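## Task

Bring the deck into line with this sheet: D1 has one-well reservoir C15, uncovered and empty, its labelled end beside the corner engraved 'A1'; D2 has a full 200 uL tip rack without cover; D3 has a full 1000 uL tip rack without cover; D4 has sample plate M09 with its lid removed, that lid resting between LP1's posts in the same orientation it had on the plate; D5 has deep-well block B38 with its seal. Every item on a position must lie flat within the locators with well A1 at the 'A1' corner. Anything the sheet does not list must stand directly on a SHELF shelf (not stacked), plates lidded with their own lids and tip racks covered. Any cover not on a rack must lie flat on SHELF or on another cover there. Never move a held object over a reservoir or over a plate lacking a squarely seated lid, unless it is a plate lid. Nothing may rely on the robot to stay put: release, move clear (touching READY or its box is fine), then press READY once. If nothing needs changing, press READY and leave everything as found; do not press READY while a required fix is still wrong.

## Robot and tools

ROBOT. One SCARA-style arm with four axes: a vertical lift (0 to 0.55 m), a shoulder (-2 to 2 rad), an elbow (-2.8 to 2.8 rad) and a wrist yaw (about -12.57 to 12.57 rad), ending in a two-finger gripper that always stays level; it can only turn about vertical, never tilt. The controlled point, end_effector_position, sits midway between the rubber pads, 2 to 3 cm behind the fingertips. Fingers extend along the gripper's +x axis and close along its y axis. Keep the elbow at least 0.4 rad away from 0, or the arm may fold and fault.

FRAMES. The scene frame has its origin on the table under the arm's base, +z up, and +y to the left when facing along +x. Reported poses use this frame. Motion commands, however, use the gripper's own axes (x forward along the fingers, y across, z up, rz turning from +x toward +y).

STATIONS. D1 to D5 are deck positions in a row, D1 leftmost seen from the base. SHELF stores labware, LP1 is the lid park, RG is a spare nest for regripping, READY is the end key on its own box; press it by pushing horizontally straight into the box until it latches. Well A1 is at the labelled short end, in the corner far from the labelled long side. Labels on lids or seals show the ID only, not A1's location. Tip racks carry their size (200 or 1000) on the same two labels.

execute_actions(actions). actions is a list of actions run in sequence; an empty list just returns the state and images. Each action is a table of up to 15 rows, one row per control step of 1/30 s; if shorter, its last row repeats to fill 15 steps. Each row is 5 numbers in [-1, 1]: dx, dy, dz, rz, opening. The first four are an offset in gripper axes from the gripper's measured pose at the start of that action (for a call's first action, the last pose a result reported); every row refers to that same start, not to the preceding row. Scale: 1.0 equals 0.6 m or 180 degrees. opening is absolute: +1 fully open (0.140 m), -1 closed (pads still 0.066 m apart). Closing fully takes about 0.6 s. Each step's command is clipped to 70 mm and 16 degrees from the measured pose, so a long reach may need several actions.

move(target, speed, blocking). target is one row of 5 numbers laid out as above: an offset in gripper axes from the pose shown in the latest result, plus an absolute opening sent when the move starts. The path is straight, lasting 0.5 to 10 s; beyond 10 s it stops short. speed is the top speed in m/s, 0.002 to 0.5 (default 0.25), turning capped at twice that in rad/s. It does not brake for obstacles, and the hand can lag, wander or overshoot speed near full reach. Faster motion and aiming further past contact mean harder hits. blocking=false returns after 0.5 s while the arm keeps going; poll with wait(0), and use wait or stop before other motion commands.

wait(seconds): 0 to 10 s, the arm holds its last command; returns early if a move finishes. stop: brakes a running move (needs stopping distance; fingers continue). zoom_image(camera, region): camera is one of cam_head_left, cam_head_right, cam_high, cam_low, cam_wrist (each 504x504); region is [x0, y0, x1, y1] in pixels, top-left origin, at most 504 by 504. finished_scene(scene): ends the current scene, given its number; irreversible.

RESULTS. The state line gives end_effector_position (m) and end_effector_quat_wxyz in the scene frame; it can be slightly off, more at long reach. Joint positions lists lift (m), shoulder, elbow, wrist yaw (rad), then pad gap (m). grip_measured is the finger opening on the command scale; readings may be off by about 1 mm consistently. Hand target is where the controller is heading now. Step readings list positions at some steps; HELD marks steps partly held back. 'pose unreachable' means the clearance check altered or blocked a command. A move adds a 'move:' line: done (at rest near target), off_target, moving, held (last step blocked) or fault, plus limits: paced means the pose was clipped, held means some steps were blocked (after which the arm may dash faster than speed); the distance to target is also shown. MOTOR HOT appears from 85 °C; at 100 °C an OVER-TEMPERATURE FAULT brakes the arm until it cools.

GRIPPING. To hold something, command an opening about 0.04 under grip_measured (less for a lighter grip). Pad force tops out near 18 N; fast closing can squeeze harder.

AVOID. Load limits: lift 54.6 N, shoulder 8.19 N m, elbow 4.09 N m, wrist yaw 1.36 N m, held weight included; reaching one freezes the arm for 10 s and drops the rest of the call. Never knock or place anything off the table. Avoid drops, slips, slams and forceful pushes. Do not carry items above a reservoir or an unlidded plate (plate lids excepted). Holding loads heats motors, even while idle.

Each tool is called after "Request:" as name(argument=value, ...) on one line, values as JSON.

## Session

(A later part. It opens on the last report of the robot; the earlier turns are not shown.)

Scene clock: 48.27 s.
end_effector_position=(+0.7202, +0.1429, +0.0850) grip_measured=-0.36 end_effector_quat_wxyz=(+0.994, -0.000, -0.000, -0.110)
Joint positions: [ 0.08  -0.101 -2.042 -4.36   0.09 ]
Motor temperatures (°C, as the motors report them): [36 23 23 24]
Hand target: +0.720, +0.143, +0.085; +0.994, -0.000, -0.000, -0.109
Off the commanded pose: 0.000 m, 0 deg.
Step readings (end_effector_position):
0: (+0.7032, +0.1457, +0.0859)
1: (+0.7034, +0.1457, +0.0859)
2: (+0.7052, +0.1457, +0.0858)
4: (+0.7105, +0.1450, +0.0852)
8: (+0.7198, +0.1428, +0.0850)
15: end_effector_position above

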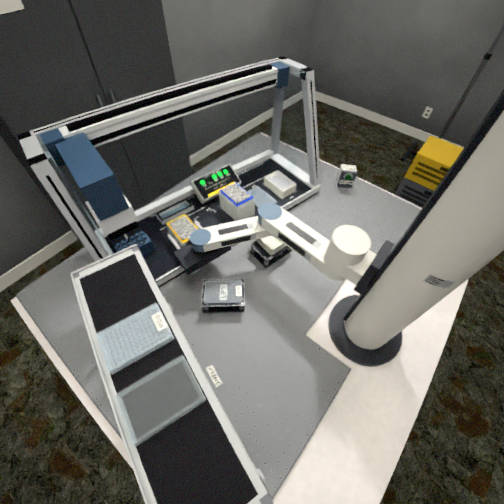

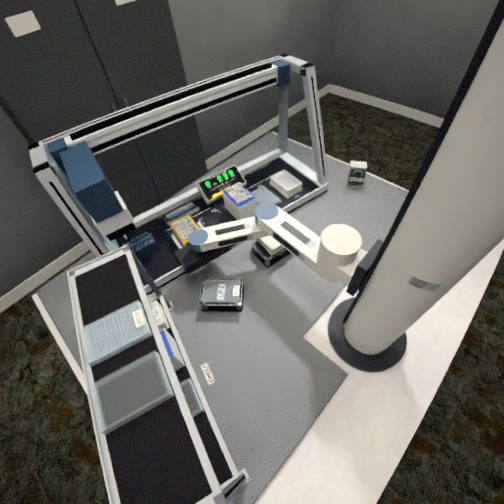

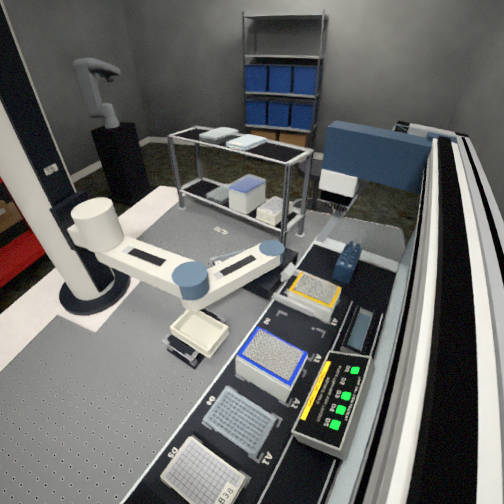

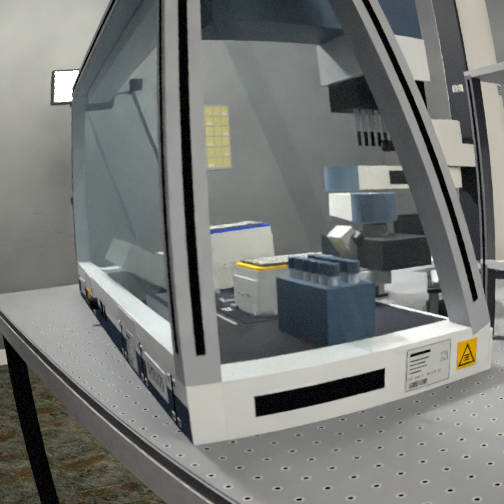

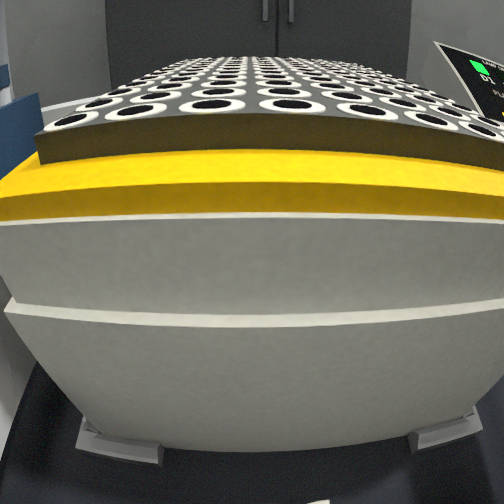

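Request:
execute_actions(actions=[[[0,0.0007,0,0,-0.39],[0,0.0007,0,0,-0.415],[0,0.0007,0,0,-0.435],[0,0.0007,0,0,-0.45],[0,0.0007,0,0,-0.465],[0,0.0007,0,0,-0.48],[0,0.0007,0,0,-0.495],[0,0.0007,0,0,-0.51],[0,0.0007,0,0,-0.517],[0,0.0007,0,0,-0.517],[0,0.0007,0.002,0,-0.517],[0,0.0007,0.005,0,-0.517],[0,0.0007,0.009,0,-0.517],[0,0.0007,0.0117,0,-0.517]]])

Request:
wait(seconds=0.1)

Request:
zoom_image(camera="cam_wrist", region=[50, 364, 190, 504])

Request:
zoom_image(camera="cam_wrist", region=[364, 364, 504, 504])

Scene clock: 49.60 s.
end_effector_position=(+0.7203, +0.1434, +0.0917) grip_measured=-0.46 end_effector_quat_wxyz=(+0.994, -0.000, -0.000, -0.109)
Joint positions: [ 0.087 -0.1   -2.043 -4.359  0.086]
Motor temperatures (°C, as the motors report them): [36 23 23 24]
Hand target: +0.720, +0.143, +0.092; +0.994, -0.000, -0.000, -0.110
Off the commanded pose: 0.000 m, 0 deg.
Step readings (end_effector_position):
0: (+0.7202, +0.1429, +0.0850)
1: (+0.7202, +0.1430, +0.0850)
2: (+0.7203, +0.1432, +0.0850)
4: (+0.7203, +0.1433, +0.0850)
8: (+0.7203, +0.1434, +0.0850)
15: end_effector_position above

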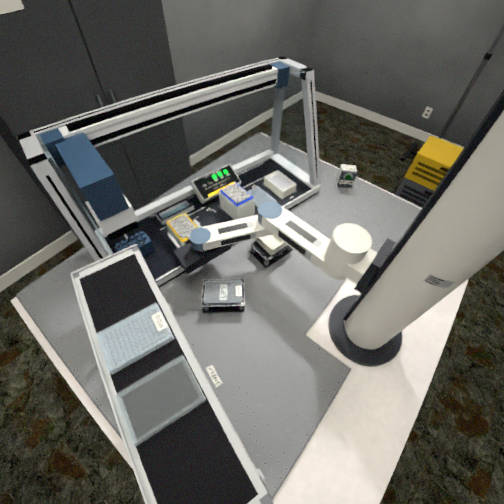

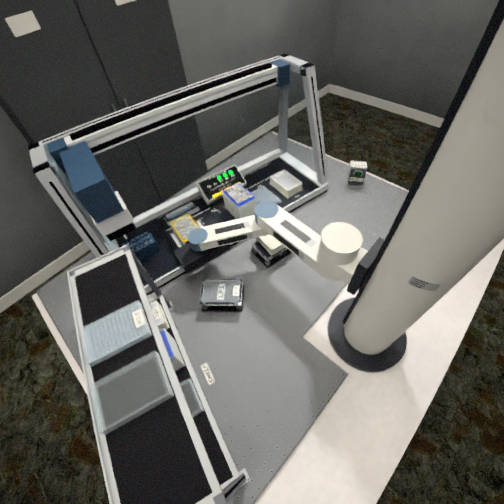

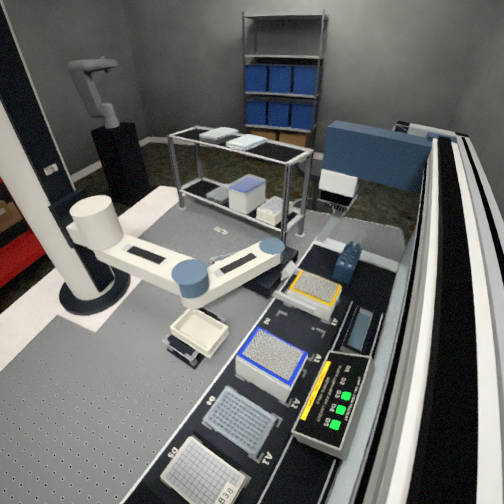

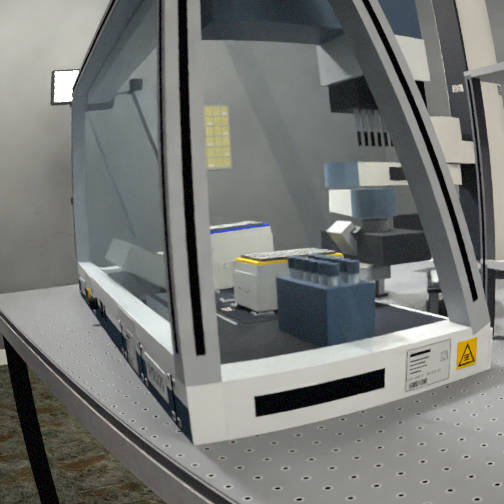

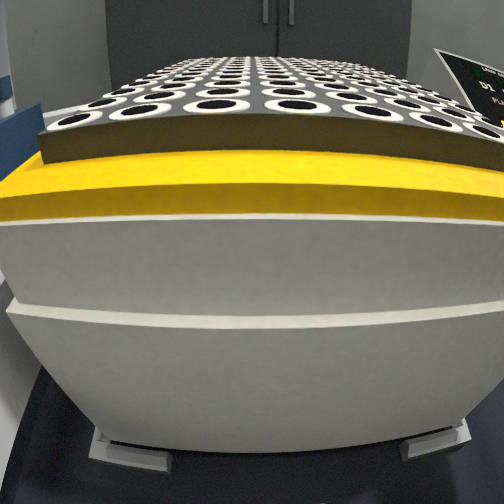

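Scene clock: 49.70 s.
end_effector_position=(+0.7203, +0.1434, +0.0921) grip_measured=-0.46 end_effector_quat_wxyz=(+0.994, -0.000, -0.000, -0.109)
Joint positions: [ 0.087 -0.1   -2.043 -4.359  0.086]
Motor temperatures (°C, as the motors report them): [36 23 23 24]
Hand target: +0.720, +0.143, +0.092; +0.994, -0.000, -0.000, -0.110
Off the commanded pose: 0.000 m, 0 deg.
wait: 0.10 s; no rest

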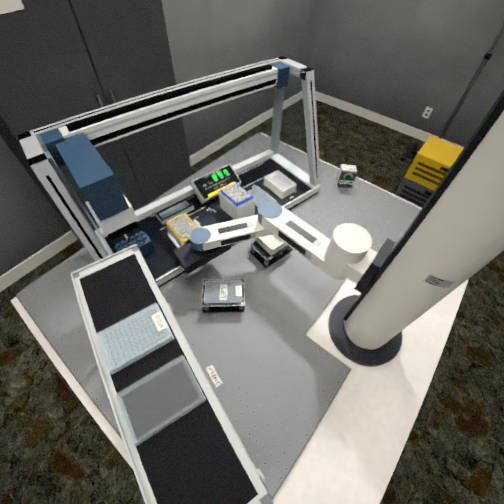

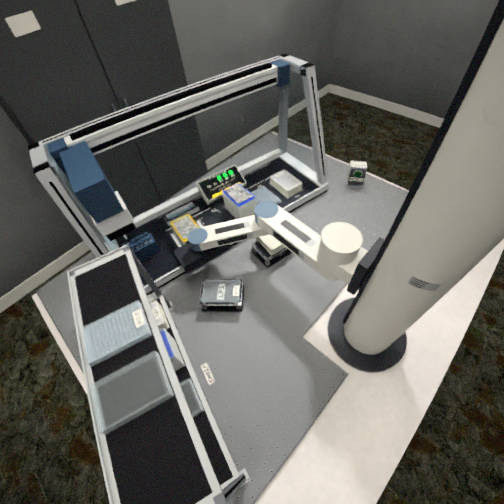

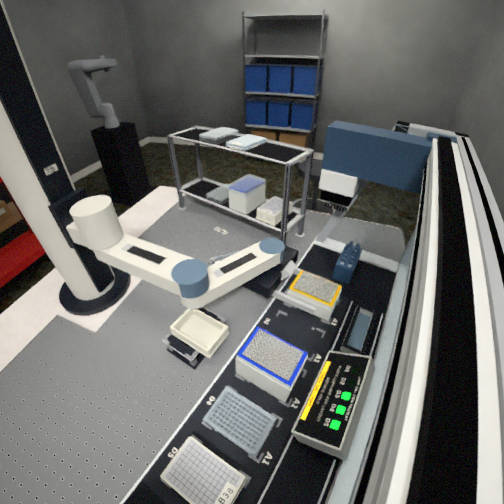

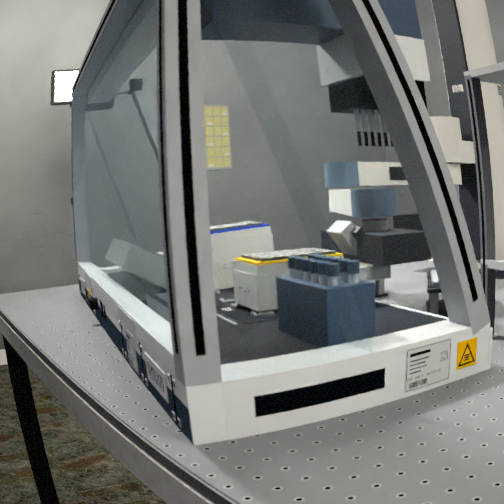

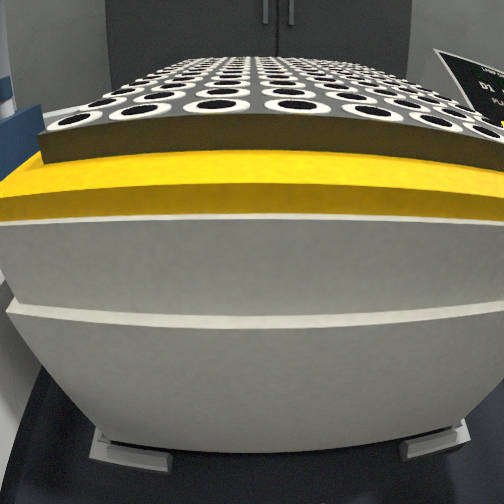

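Region (50, 364, 190, 504) of cam_wrist's 504x504 image, scaled by 3.600, with more detail than that image has.

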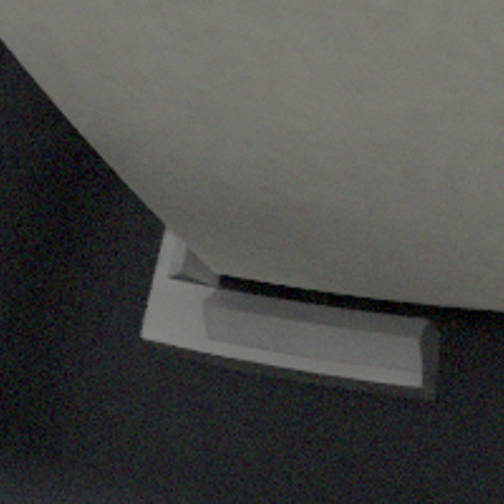

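Region (364, 364, 504, 504) of cam_wrist's 504x504 image, scaled by 3.600, with more detail than that image has.

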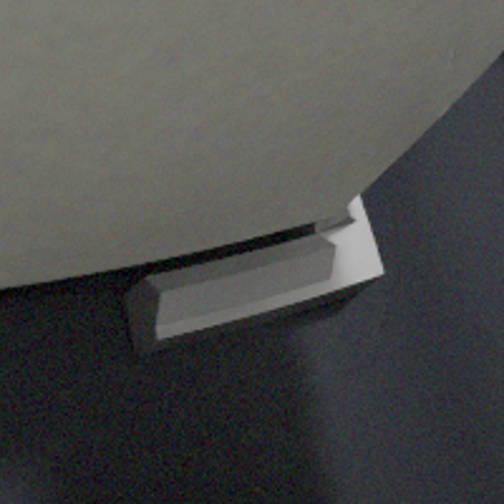

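Request:
move(target=[0.0019, -0.206, 0, 0.0002, -0.517], speed=0.3)

Request:
zoom_image(camera="cam_wrist", region=[50, 364, 190, 504])

Request:
zoom_image(camera="cam_wrist", region=[364, 364, 504, 504])

Scene clock: 51.07 s.
end_effector_position=(+0.6947, +0.0222, +0.0920) grip_measured=-0.46 end_effector_quat_wxyz=(+0.994, -0.000, -0.000, -0.109)
Joint positions: [ 0.087 -0.529 -1.672 -4.302  0.086]
Motor temperatures (°C, as the motors report them): [36 23 23 24]
Hand target: +0.695, +0.022, +0.092; +0.994, -0.000, -0.000, -0.109
Off the commanded pose: 0.000 m, 0 deg.
move: done

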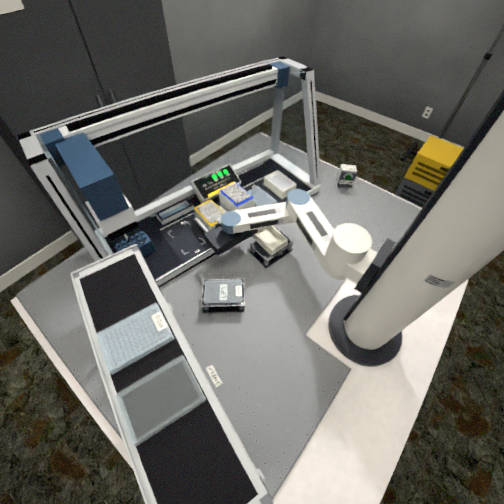

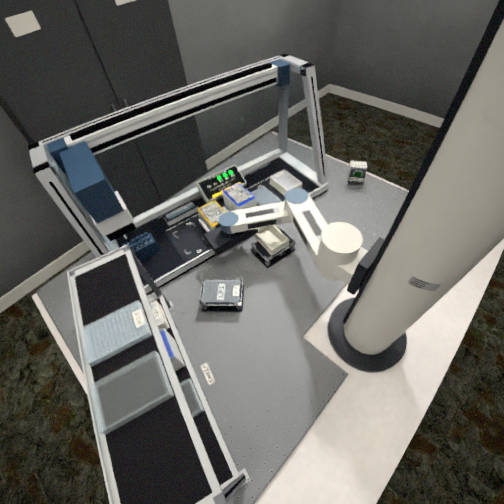

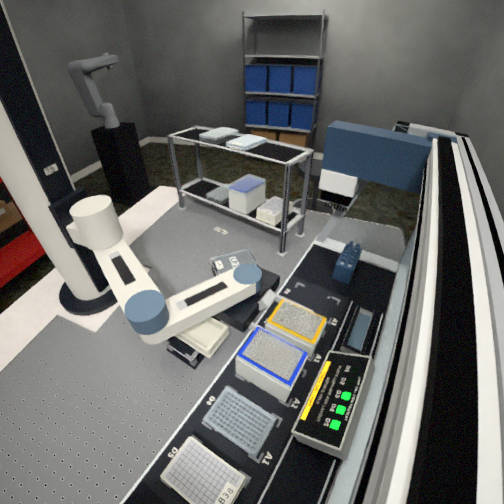

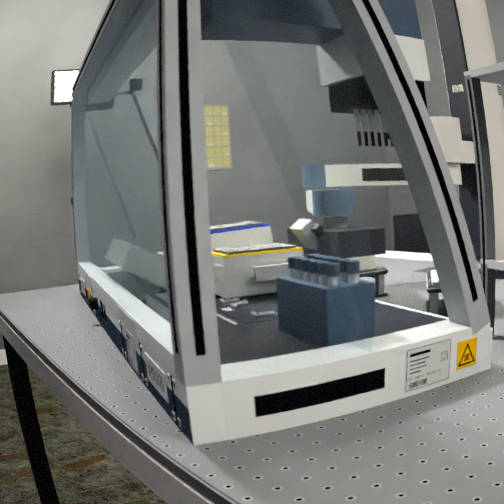

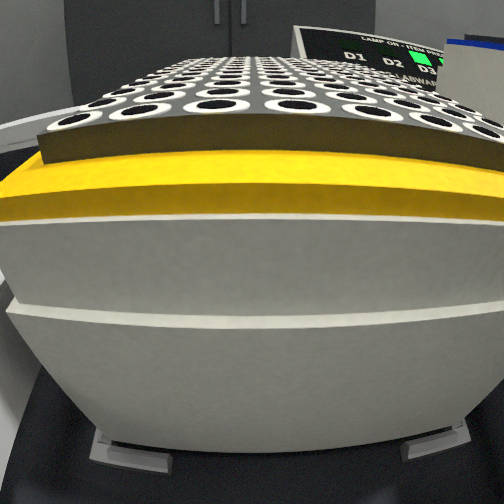

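Region (50, 364, 190, 504) of cam_wrist's 504x504 image, scaled by 3.600, with more detail than that image has.

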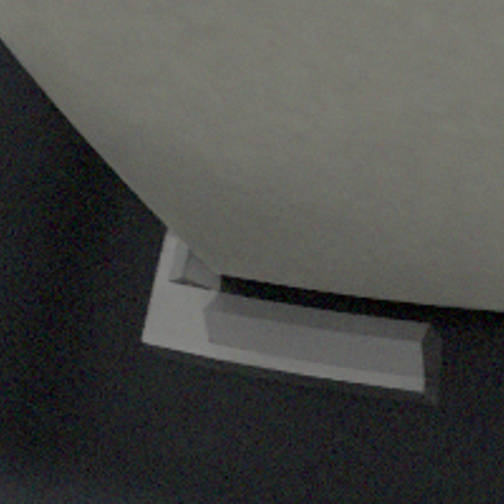

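Region (364, 364, 504, 504) of cam_wrist's 504x504 image, scaled by 3.600, with more detail than that image has.

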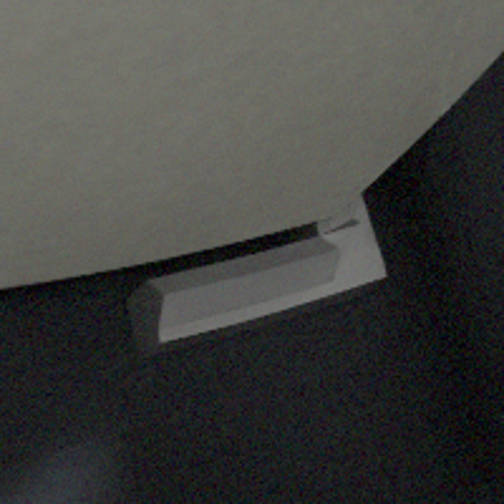

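Request:
execute_actions(actions=[[[-0.0007,-0.0002,-0.002,0,-0.517],[-0.0007,-0.0002,-0.004,0,-0.517],[-0.0007,-0.0002,-0.0056,0,-0.517],[-0.0007,-0.0002,-0.007,0,-0.517],[-0.0007,-0.0002,-0.0082,0,-0.517],[-0.0007,-0.0002,-0.0093,0,-0.517],[-0.0007,-0.0002,-0.0102,0,-0.517],[-0.0007,-0.0002,-0.0109,0,-0.517],[-0.0007,-0.0002,-0.0114,0,-0.517],[-0.0007,-0.0002,-0.0116,0,-0.517],[-0.0007,-0.0002,-0.0116,0,-0.49],[-0.0007,-0.0002,-0.0116,0,-0.465],[-0.0007,-0.0002,-0.0116,0,-0.44],[-0.0007,-0.0002,-0.0116,0,-0.38],[-0.0007,-0.0002,-0.0116,0,0.0]]])

Request:
zoom_image(camera="cam_wrist", region=[50, 364, 190, 504])

Request:
zoom_image(camera="cam_wrist", region=[364, 364, 504, 504])

Scene clock: 52.77 s.
end_effector_position=(+0.6943, +0.0222, +0.0850) grip_measured=-0.33 end_effector_quat_wxyz=(+0.994, -0.000, -0.000, -0.109)
Joint positions: [ 0.08  -0.53  -1.669 -4.303  0.091]
Motor temperatures (°C, as the motors report them): [36 23 23 24]
Hand target: +0.694, +0.022, +0.085; +0.994, -0.000, -0.000, -0.109
Off the commanded pose: 0.000 m, 0 deg.
Step readings (end_effector_position):
0: (+0.6947, +0.0222, +0.0920)
1: (+0.6947, +0.0222, +0.0919)
2: (+0.6944, +0.0222, +0.0909)
4: (+0.6943, +0.0222, +0.0886)
8: (+0.6943, +0.0222, +0.0858)
15: end_effector_position above

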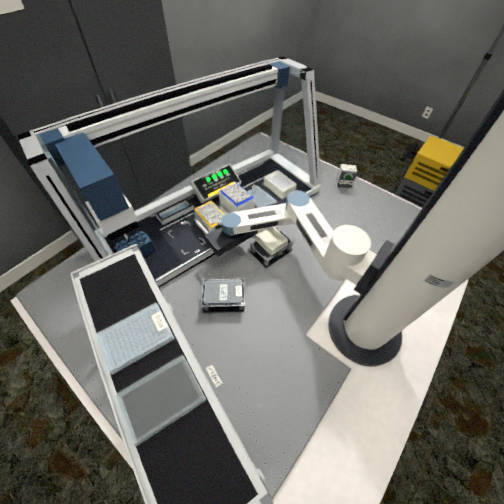

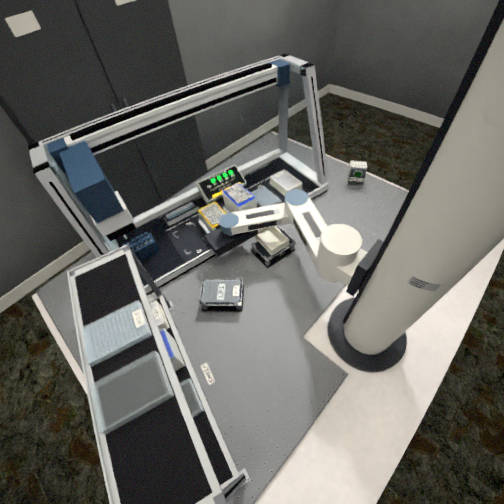

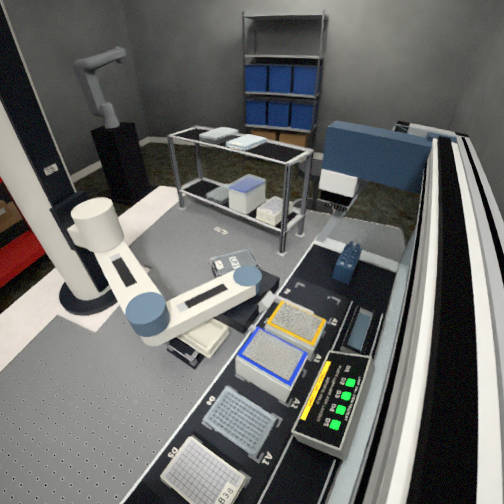

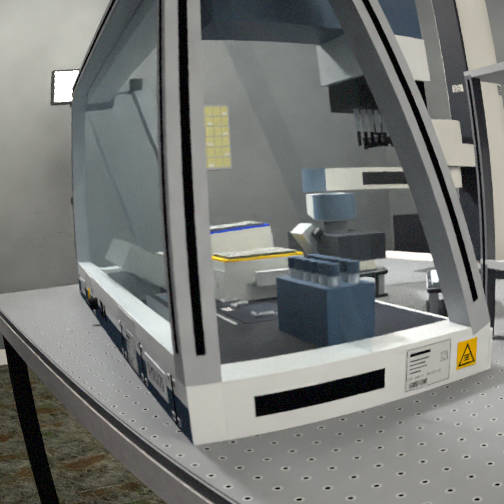

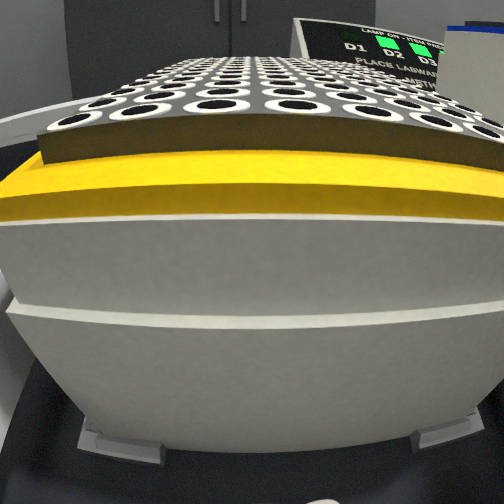

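Region (50, 364, 190, 504) of cam_wrist's 504x504 image, scaled by 3.600, with more detail than that image has.

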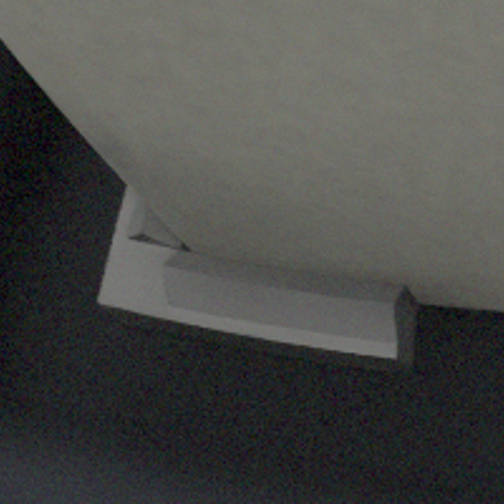

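Region (364, 364, 504, 504) of cam_wrist's 504x504 image, scaled by 3.600, with more detail than that image has.

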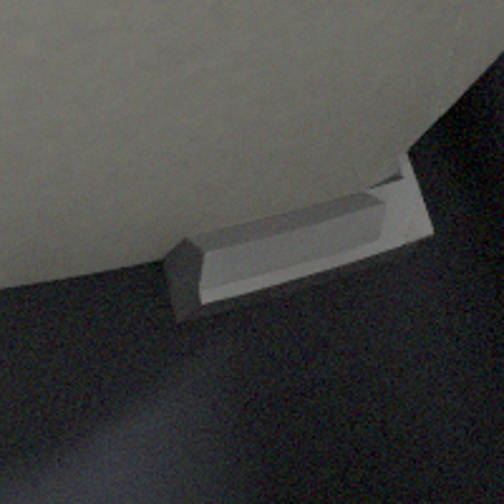

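Request:
execute_actions(actions=[[[-0.003,0,0.001,0,0.0],[-0.009,0,0.003,0,0.0],[-0.018,0,0.006,0,0.0],[-0.030,0,0.009,0,0.0],[-0.044,0,0.012,0,0.0],[-0.059,0,0.015,0,0.0],[-0.074,0,0.018,0,0.0],[-0.089,0,0.021,0,0.0],[-0.104,0,0.024,0,0.0],[-0.119,0,0.027,0,0.0],[-0.134,0,0.030,0,0.0],[-0.149,0,0.033,0,0.0],[-0.163,0,0.035,0,0.0],[-0.175,-0.002,0.035,0,0.0],[-0.185,-0.006,0.035,0,0.0]]])

Scene clock: 54.13 s.
end_effector_position=(+0.6046, +0.0425, +0.1054) grip_measured=+0.00 end_effector_quat_wxyz=(+0.994, -0.000, -0.000, -0.108)
Joint positions: [ 0.1   -0.605 -1.229 -4.665  0.103]
Motor temperatures (°C, as the motors report them): [36 23 23 24]
Hand target: +0.589, +0.042, +0.106; +0.994, -0.000, -0.000, -0.109
Off the commanded pose: 0.019 m, 0 deg.
Step readings (end_effector_position):
0: (+0.6943, +0.0222, +0.0850)
1: (+0.6941, +0.0222, +0.0851)
2: (+0.6925, +0.0225, +0.0856)
4: (+0.6860, +0.0240, +0.0879)
8: (+0.6618, +0.0300, +0.0941)
15: end_effector_position above

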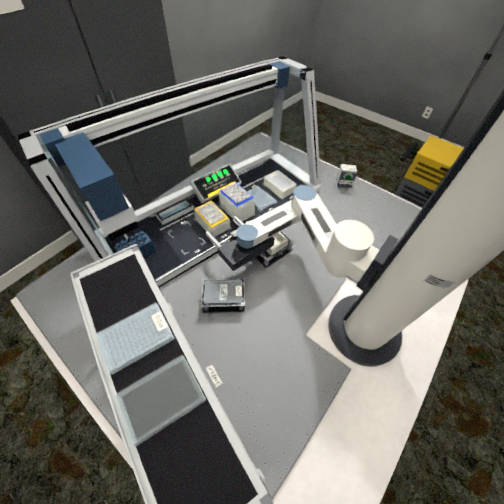

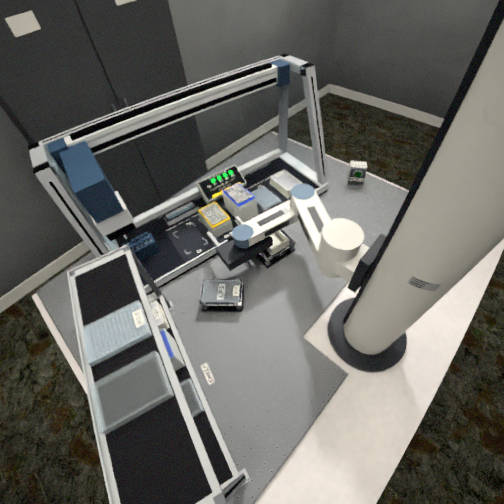

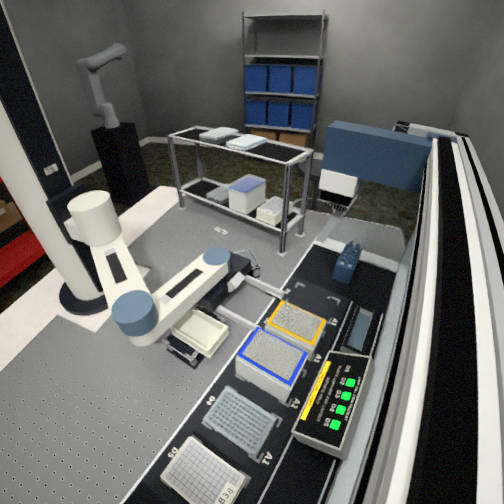

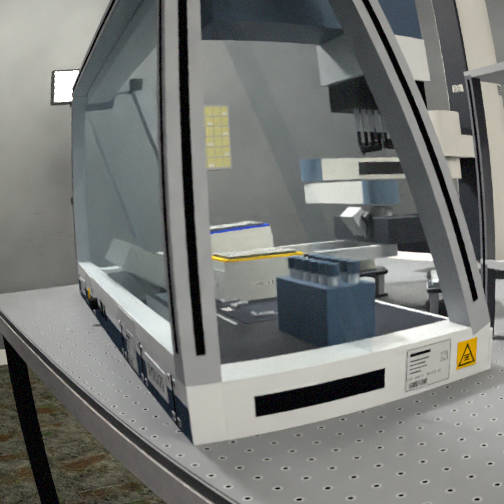

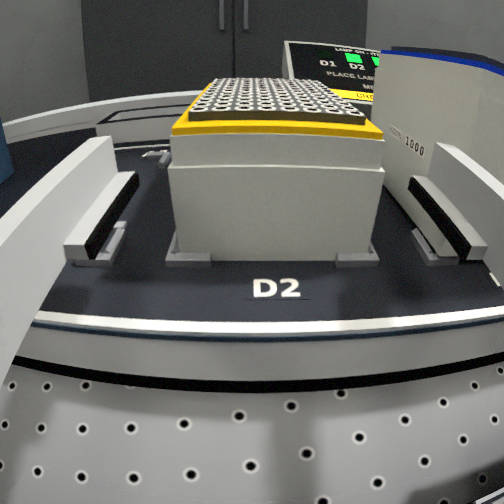

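Request:
move(target=[-0.1877, -0.2142, -0.003, -0.0003, 0.0], speed=0.4)

Scene clock: 55.37 s.
end_effector_position=(+0.4672, -0.0592, +0.1036) grip_measured=+0.00 end_effector_quat_wxyz=(+0.994, -0.000, -0.000, -0.108)
Joint positions: [ 0.099 -1.212 -0.599 -4.689  0.103]
Motor temperatures (°C, as the motors report them): [36 23 23 24]
Hand target: +0.467, -0.059, +0.104; +0.994, -0.000, -0.000, -0.108
Off the commanded pose: 0.000 m, 0 deg.
move: done

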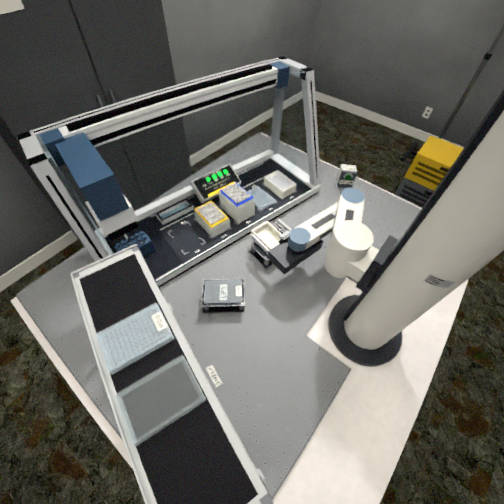

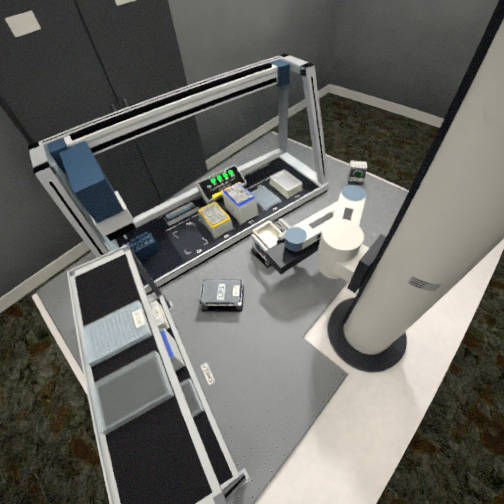

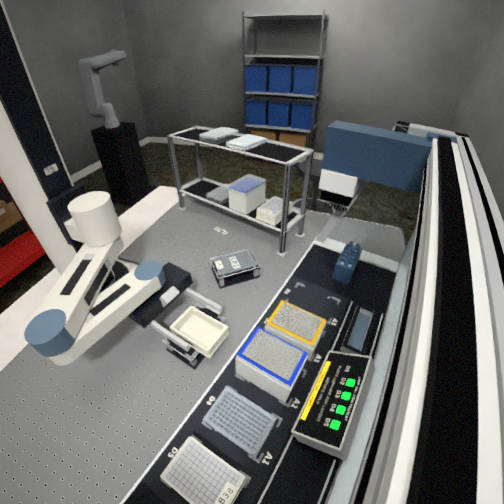

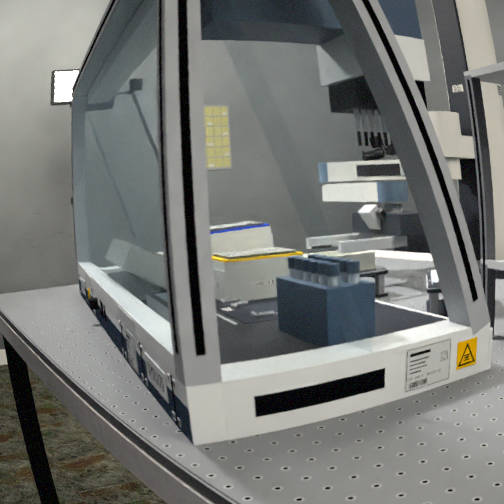

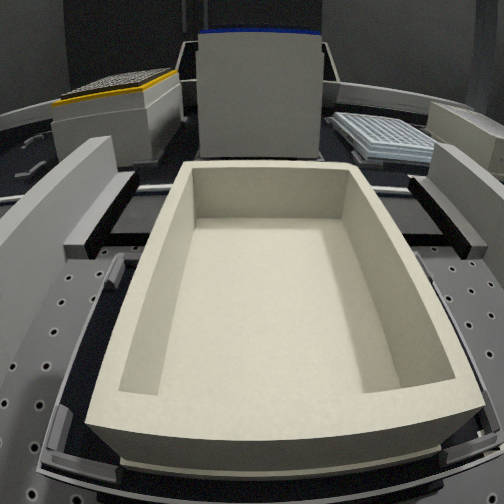

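Request:
execute_actions(actions=[[[-0.0002,0.0005,-0.037,0,-0.1],[-0.0002,0.0005,-0.037,0,-0.2],[-0.0002,0.0005,-0.037,0,-0.28],[-0.0002,0.0005,-0.037,0,-0.33],[-0.0002,0.0005,-0.037,0,-0.36],[-0.0002,0.0005,-0.037,0,-0.39],[-0.0002,0.0005,-0.037,0,-0.43],[-0.0002,0.0005,-0.037,0,-0.46],[-0.0002,0.0005,-0.037,0,-0.485],[-0.0002,0.0005,-0.037,0,-0.5],[-0.0002,0.0005,-0.037,0,-0.515],[-0.0002,0.0005,-0.037,0,-0.53],[-0.0002,0.0005,-0.037,0,-0.545],[-0.0002,0.0005,-0.037,0,-0.56],[-0.0002,0.0005,-0.037,0,-0.575]]])

Scene clock: 56.30 s.
end_effector_position=(+0.4671, -0.0590, +0.0814) grip_measured=-0.53 end_effector_quat_wxyz=(+0.994, -0.000, -0.000, -0.108)
Joint positions: [ 0.076 -1.21  -0.599 -4.691  0.083]
Motor temperatures (°C, as the motors report them): [36 23 23 24]
Hand target: +0.467, -0.059, +0.081; +0.994, -0.000, -0.000, -0.108
Off the commanded pose: 0.000 m, 0 deg.
Step readings (end_effector_position):
0: (+0.4672, -0.0592, +0.1036)
1: (+0.4672, -0.0592, +0.1035)
2: (+0.4672, -0.0592, +0.1020)
4: (+0.4672, -0.0591, +0.0936)
8: (+0.4672, -0.0590, +0.0811)
15: end_effector_position above

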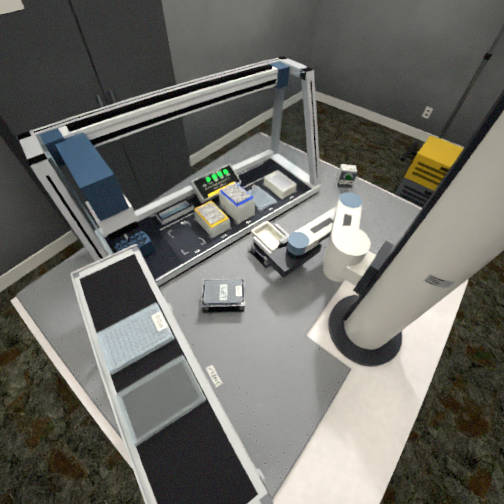

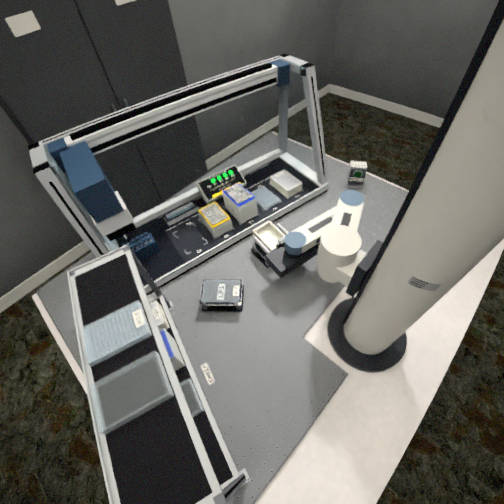

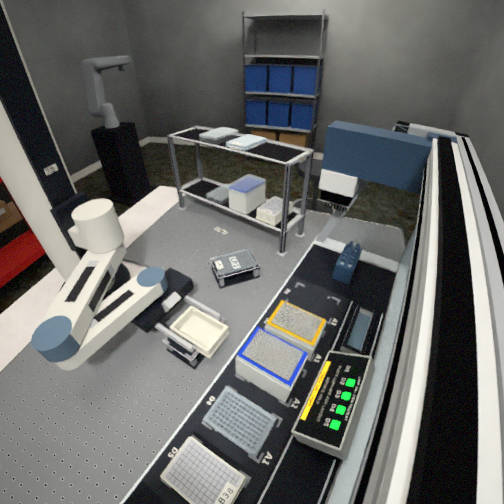

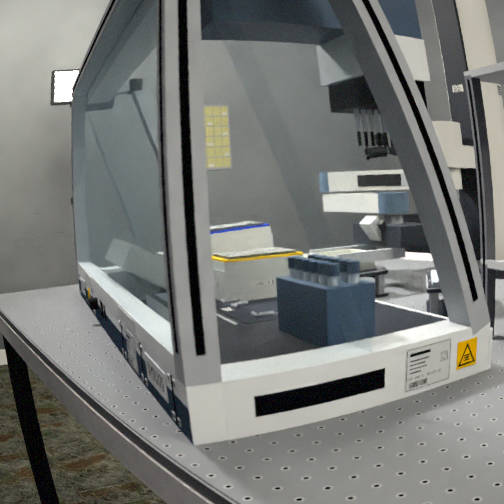

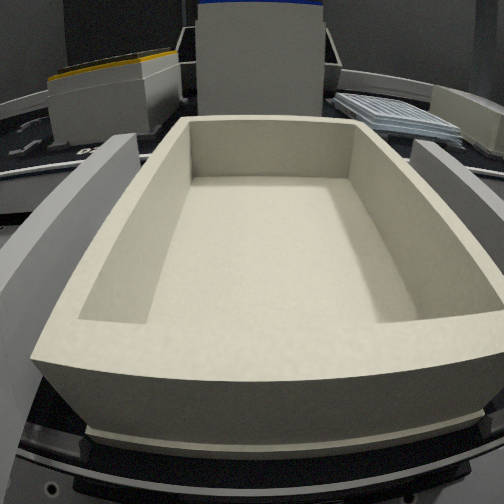

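Request:
zoom_image(camera="cam_wrist", region=[0, 364, 140, 504])

Request:
zoom_image(camera="cam_wrist", region=[364, 364, 504, 504])

Request:
zoom_image(camera="cam_high", region=[190, 230, 290, 310])

Region (0, 364, 140, 504) of cam_wrist's 504x504 image, scaled by 3.600, with more detail than that image has.

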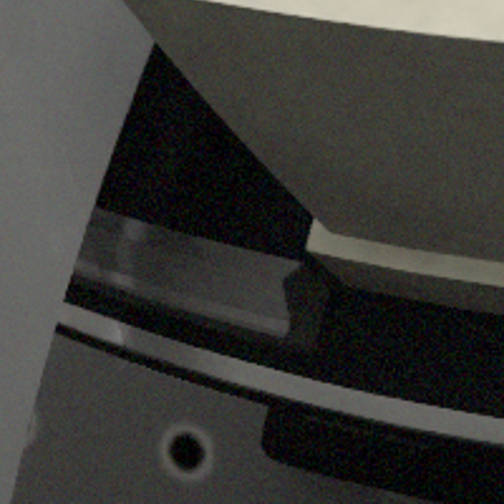

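Region (364, 364, 504, 504) of cam_wrist's 504x504 image, scaled by 3.600, with more detail than that image has.

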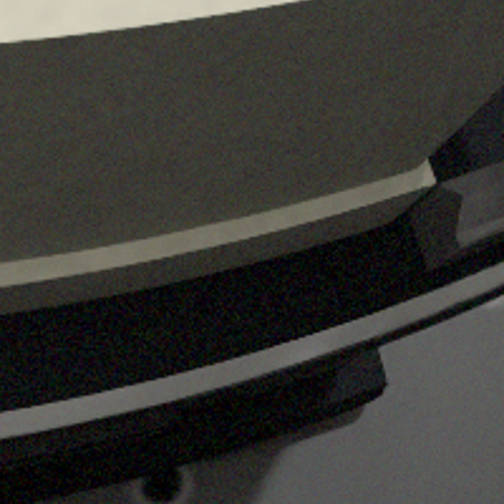

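Region (190, 230, 290, 310) of cam_high's 504x504 image, scaled by 5.040, with more detail than that image has; it fills the top 403 rows of this view, and the rest is white.

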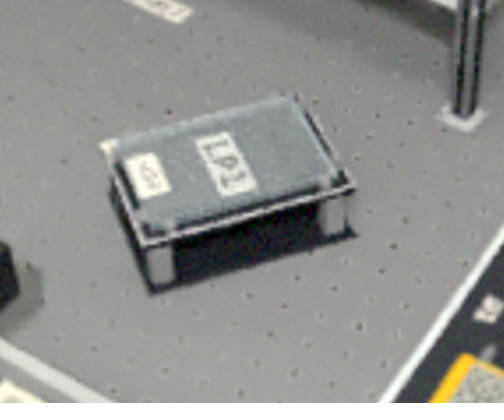

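Request:
execute_actions(actions=[[[0,0,0.003,0,-0.575],[0,0,0.010,0,-0.575],[0,0,0.020,0,-0.575],[0,0,0.031,0,-0.575],[0.0008,0.0032,0.031,0,-0.575],[0.0025,0.0097,0.031,0,-0.575],[0.0051,0.0193,0.031,0,-0.575],[0.0084,0.0322,0.031,0,-0.575],[0.0127,0.0484,0.031,0,-0.575],[0.0173,0.0661,0.031,0,-0.575],[0.0223,0.0854,0.031,0,-0.575],[0.0274,0.1048,0.031,0,-0.575],[0.0325,0.1241,0.031,0,-0.575],[0.0375,0.1434,0.031,0,-0.575],[0.0426,0.1628,0.031,0,-0.575]],[[0.0148,0.0564,0,0,-0.575],[0.0198,0.0757,0,0,-0.575],[0.0249,0.0951,0,0,-0.575],[0.0299,0.1144,0,0,-0.575],[0.0350,0.1338,0,0,-0.575],[0.0401,0.1531,0,0,-0.575],[0.0451,0.1725,0,0,-0.575],[0.0502,0.1918,0,0,-0.575],[0.0552,0.2111,0,0,-0.575],[0.0603,0.2305,0,0,-0.575],[0.0649,0.2482,0,0,-0.575],[0.0692,0.2643,0,0,-0.575],[0.0730,0.2788,0,0,-0.575],[0.0759,0.2901,0,0,-0.575],[0.0780,0.2982,0,0,-0.575]]])

Scene clock: 58.90 s.
end_effector_position=(+0.5395, +0.1255, +0.1000) grip_measured=-0.53 end_effector_quat_wxyz=(+0.996, -0.000, -0.000, -0.089)
Joint positions: [ 0.095 -0.314 -1.091 -5.056  0.083]
Motor temperatures (°C, as the motors report them): [36 23 23 24]
Hand target: +0.553, +0.154, +0.100; +0.996, -0.000, -0.000, -0.090
Off the commanded pose: 0.041 m, 0 deg.
Step readings (end_effector_position; steps 1 to 15: 1st action; 16 to 30: 2nd action):
0: (+0.4671, -0.0590, +0.0814)
1: (+0.4671, -0.0590, +0.0815)
2: (+0.4671, -0.0590, +0.0829)
4: (+0.4671, -0.0590, +0.0898)
8: (+0.4689, -0.0553, +0.1003)
15: (+0.4855, -0.0091, +0.1000)
16: (+0.4887, -0.0000, +0.1000)
17: (+0.4917, +0.0082, +0.1000)
19: (+0.4971, +0.0228, +0.1000)
23: (+0.5107, +0.0576, +0.1000)
30: end_effector_position above

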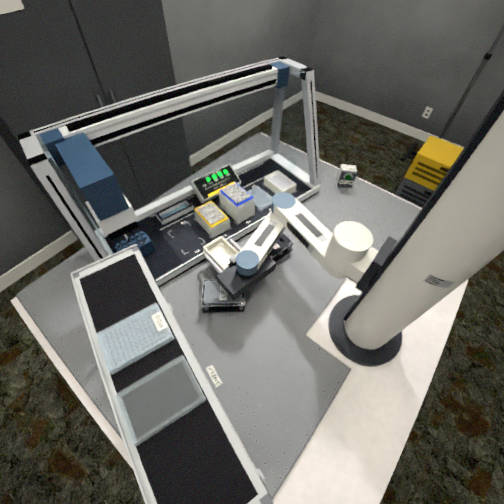

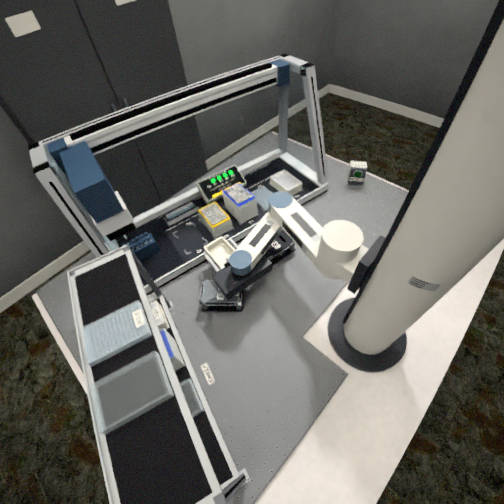

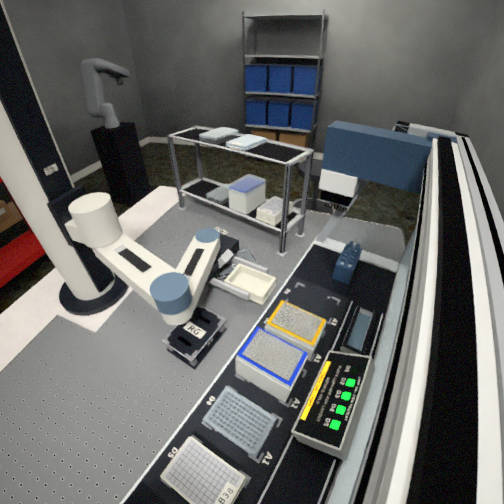

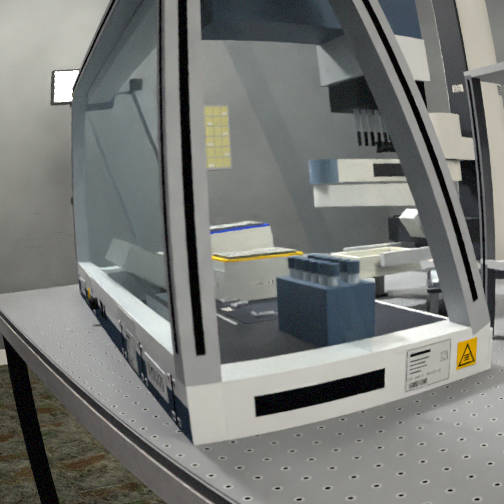

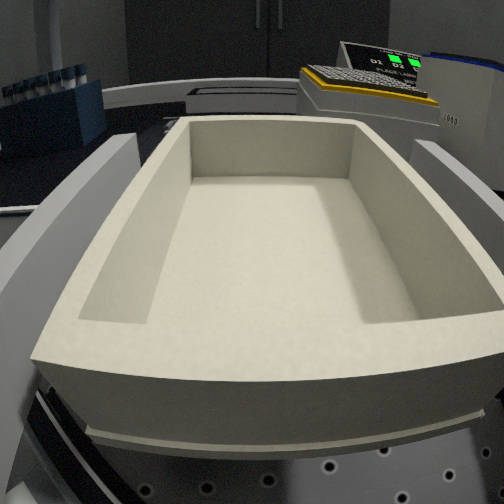

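Request:
wait(seconds=0)

Scene clock: 59.10 s.
end_effector_position=(+0.5534, +0.1542, +0.1000) grip_measured=-0.53 end_effector_quat_wxyz=(+0.996, -0.000, -0.000, -0.089)
Joint positions: [ 0.095 -0.211 -1.221 -5.03   0.083]
Motor temperatures (°C, as the motors report them): [36 23 23 24]
Hand target: +0.553, +0.154, +0.100; +0.996, -0.000, -0.000, -0.090
Off the commanded pose: 0.012 m, 0 deg.

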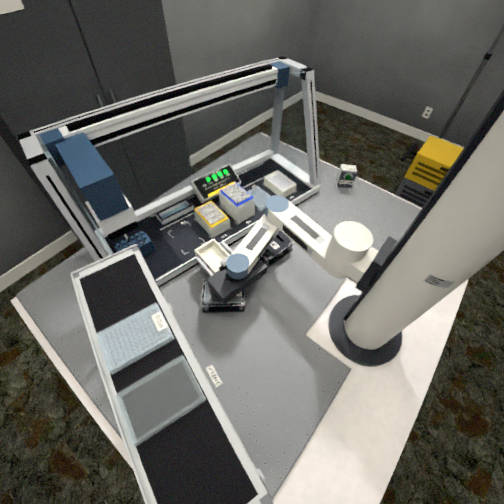

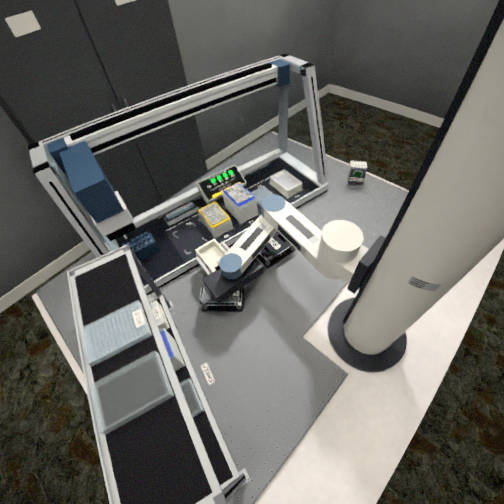

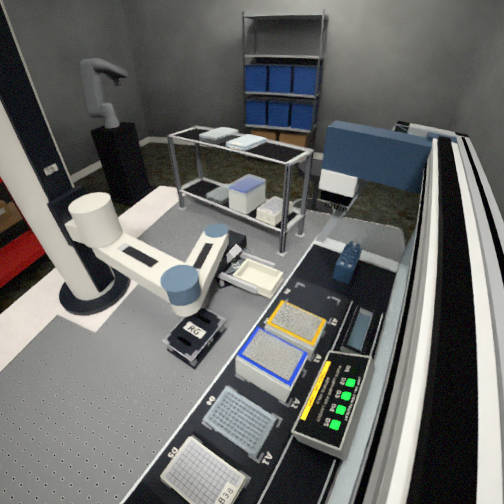

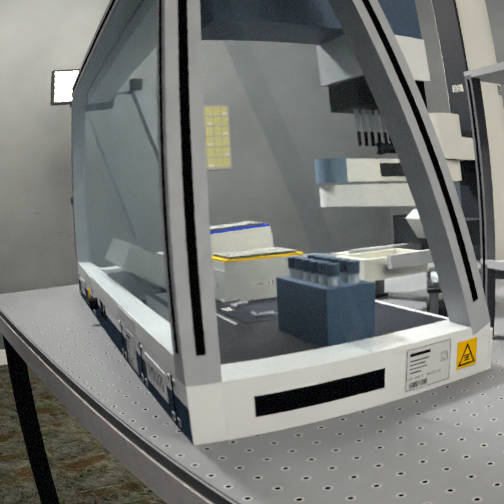

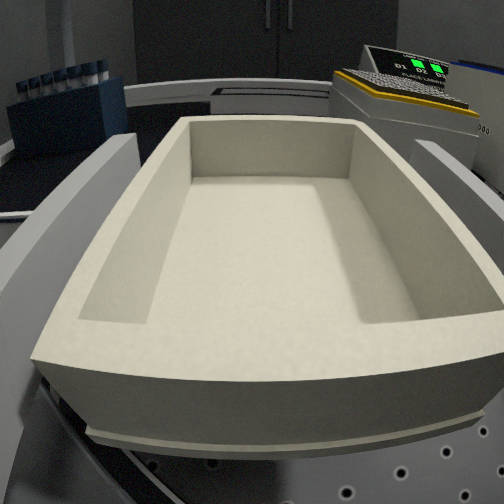

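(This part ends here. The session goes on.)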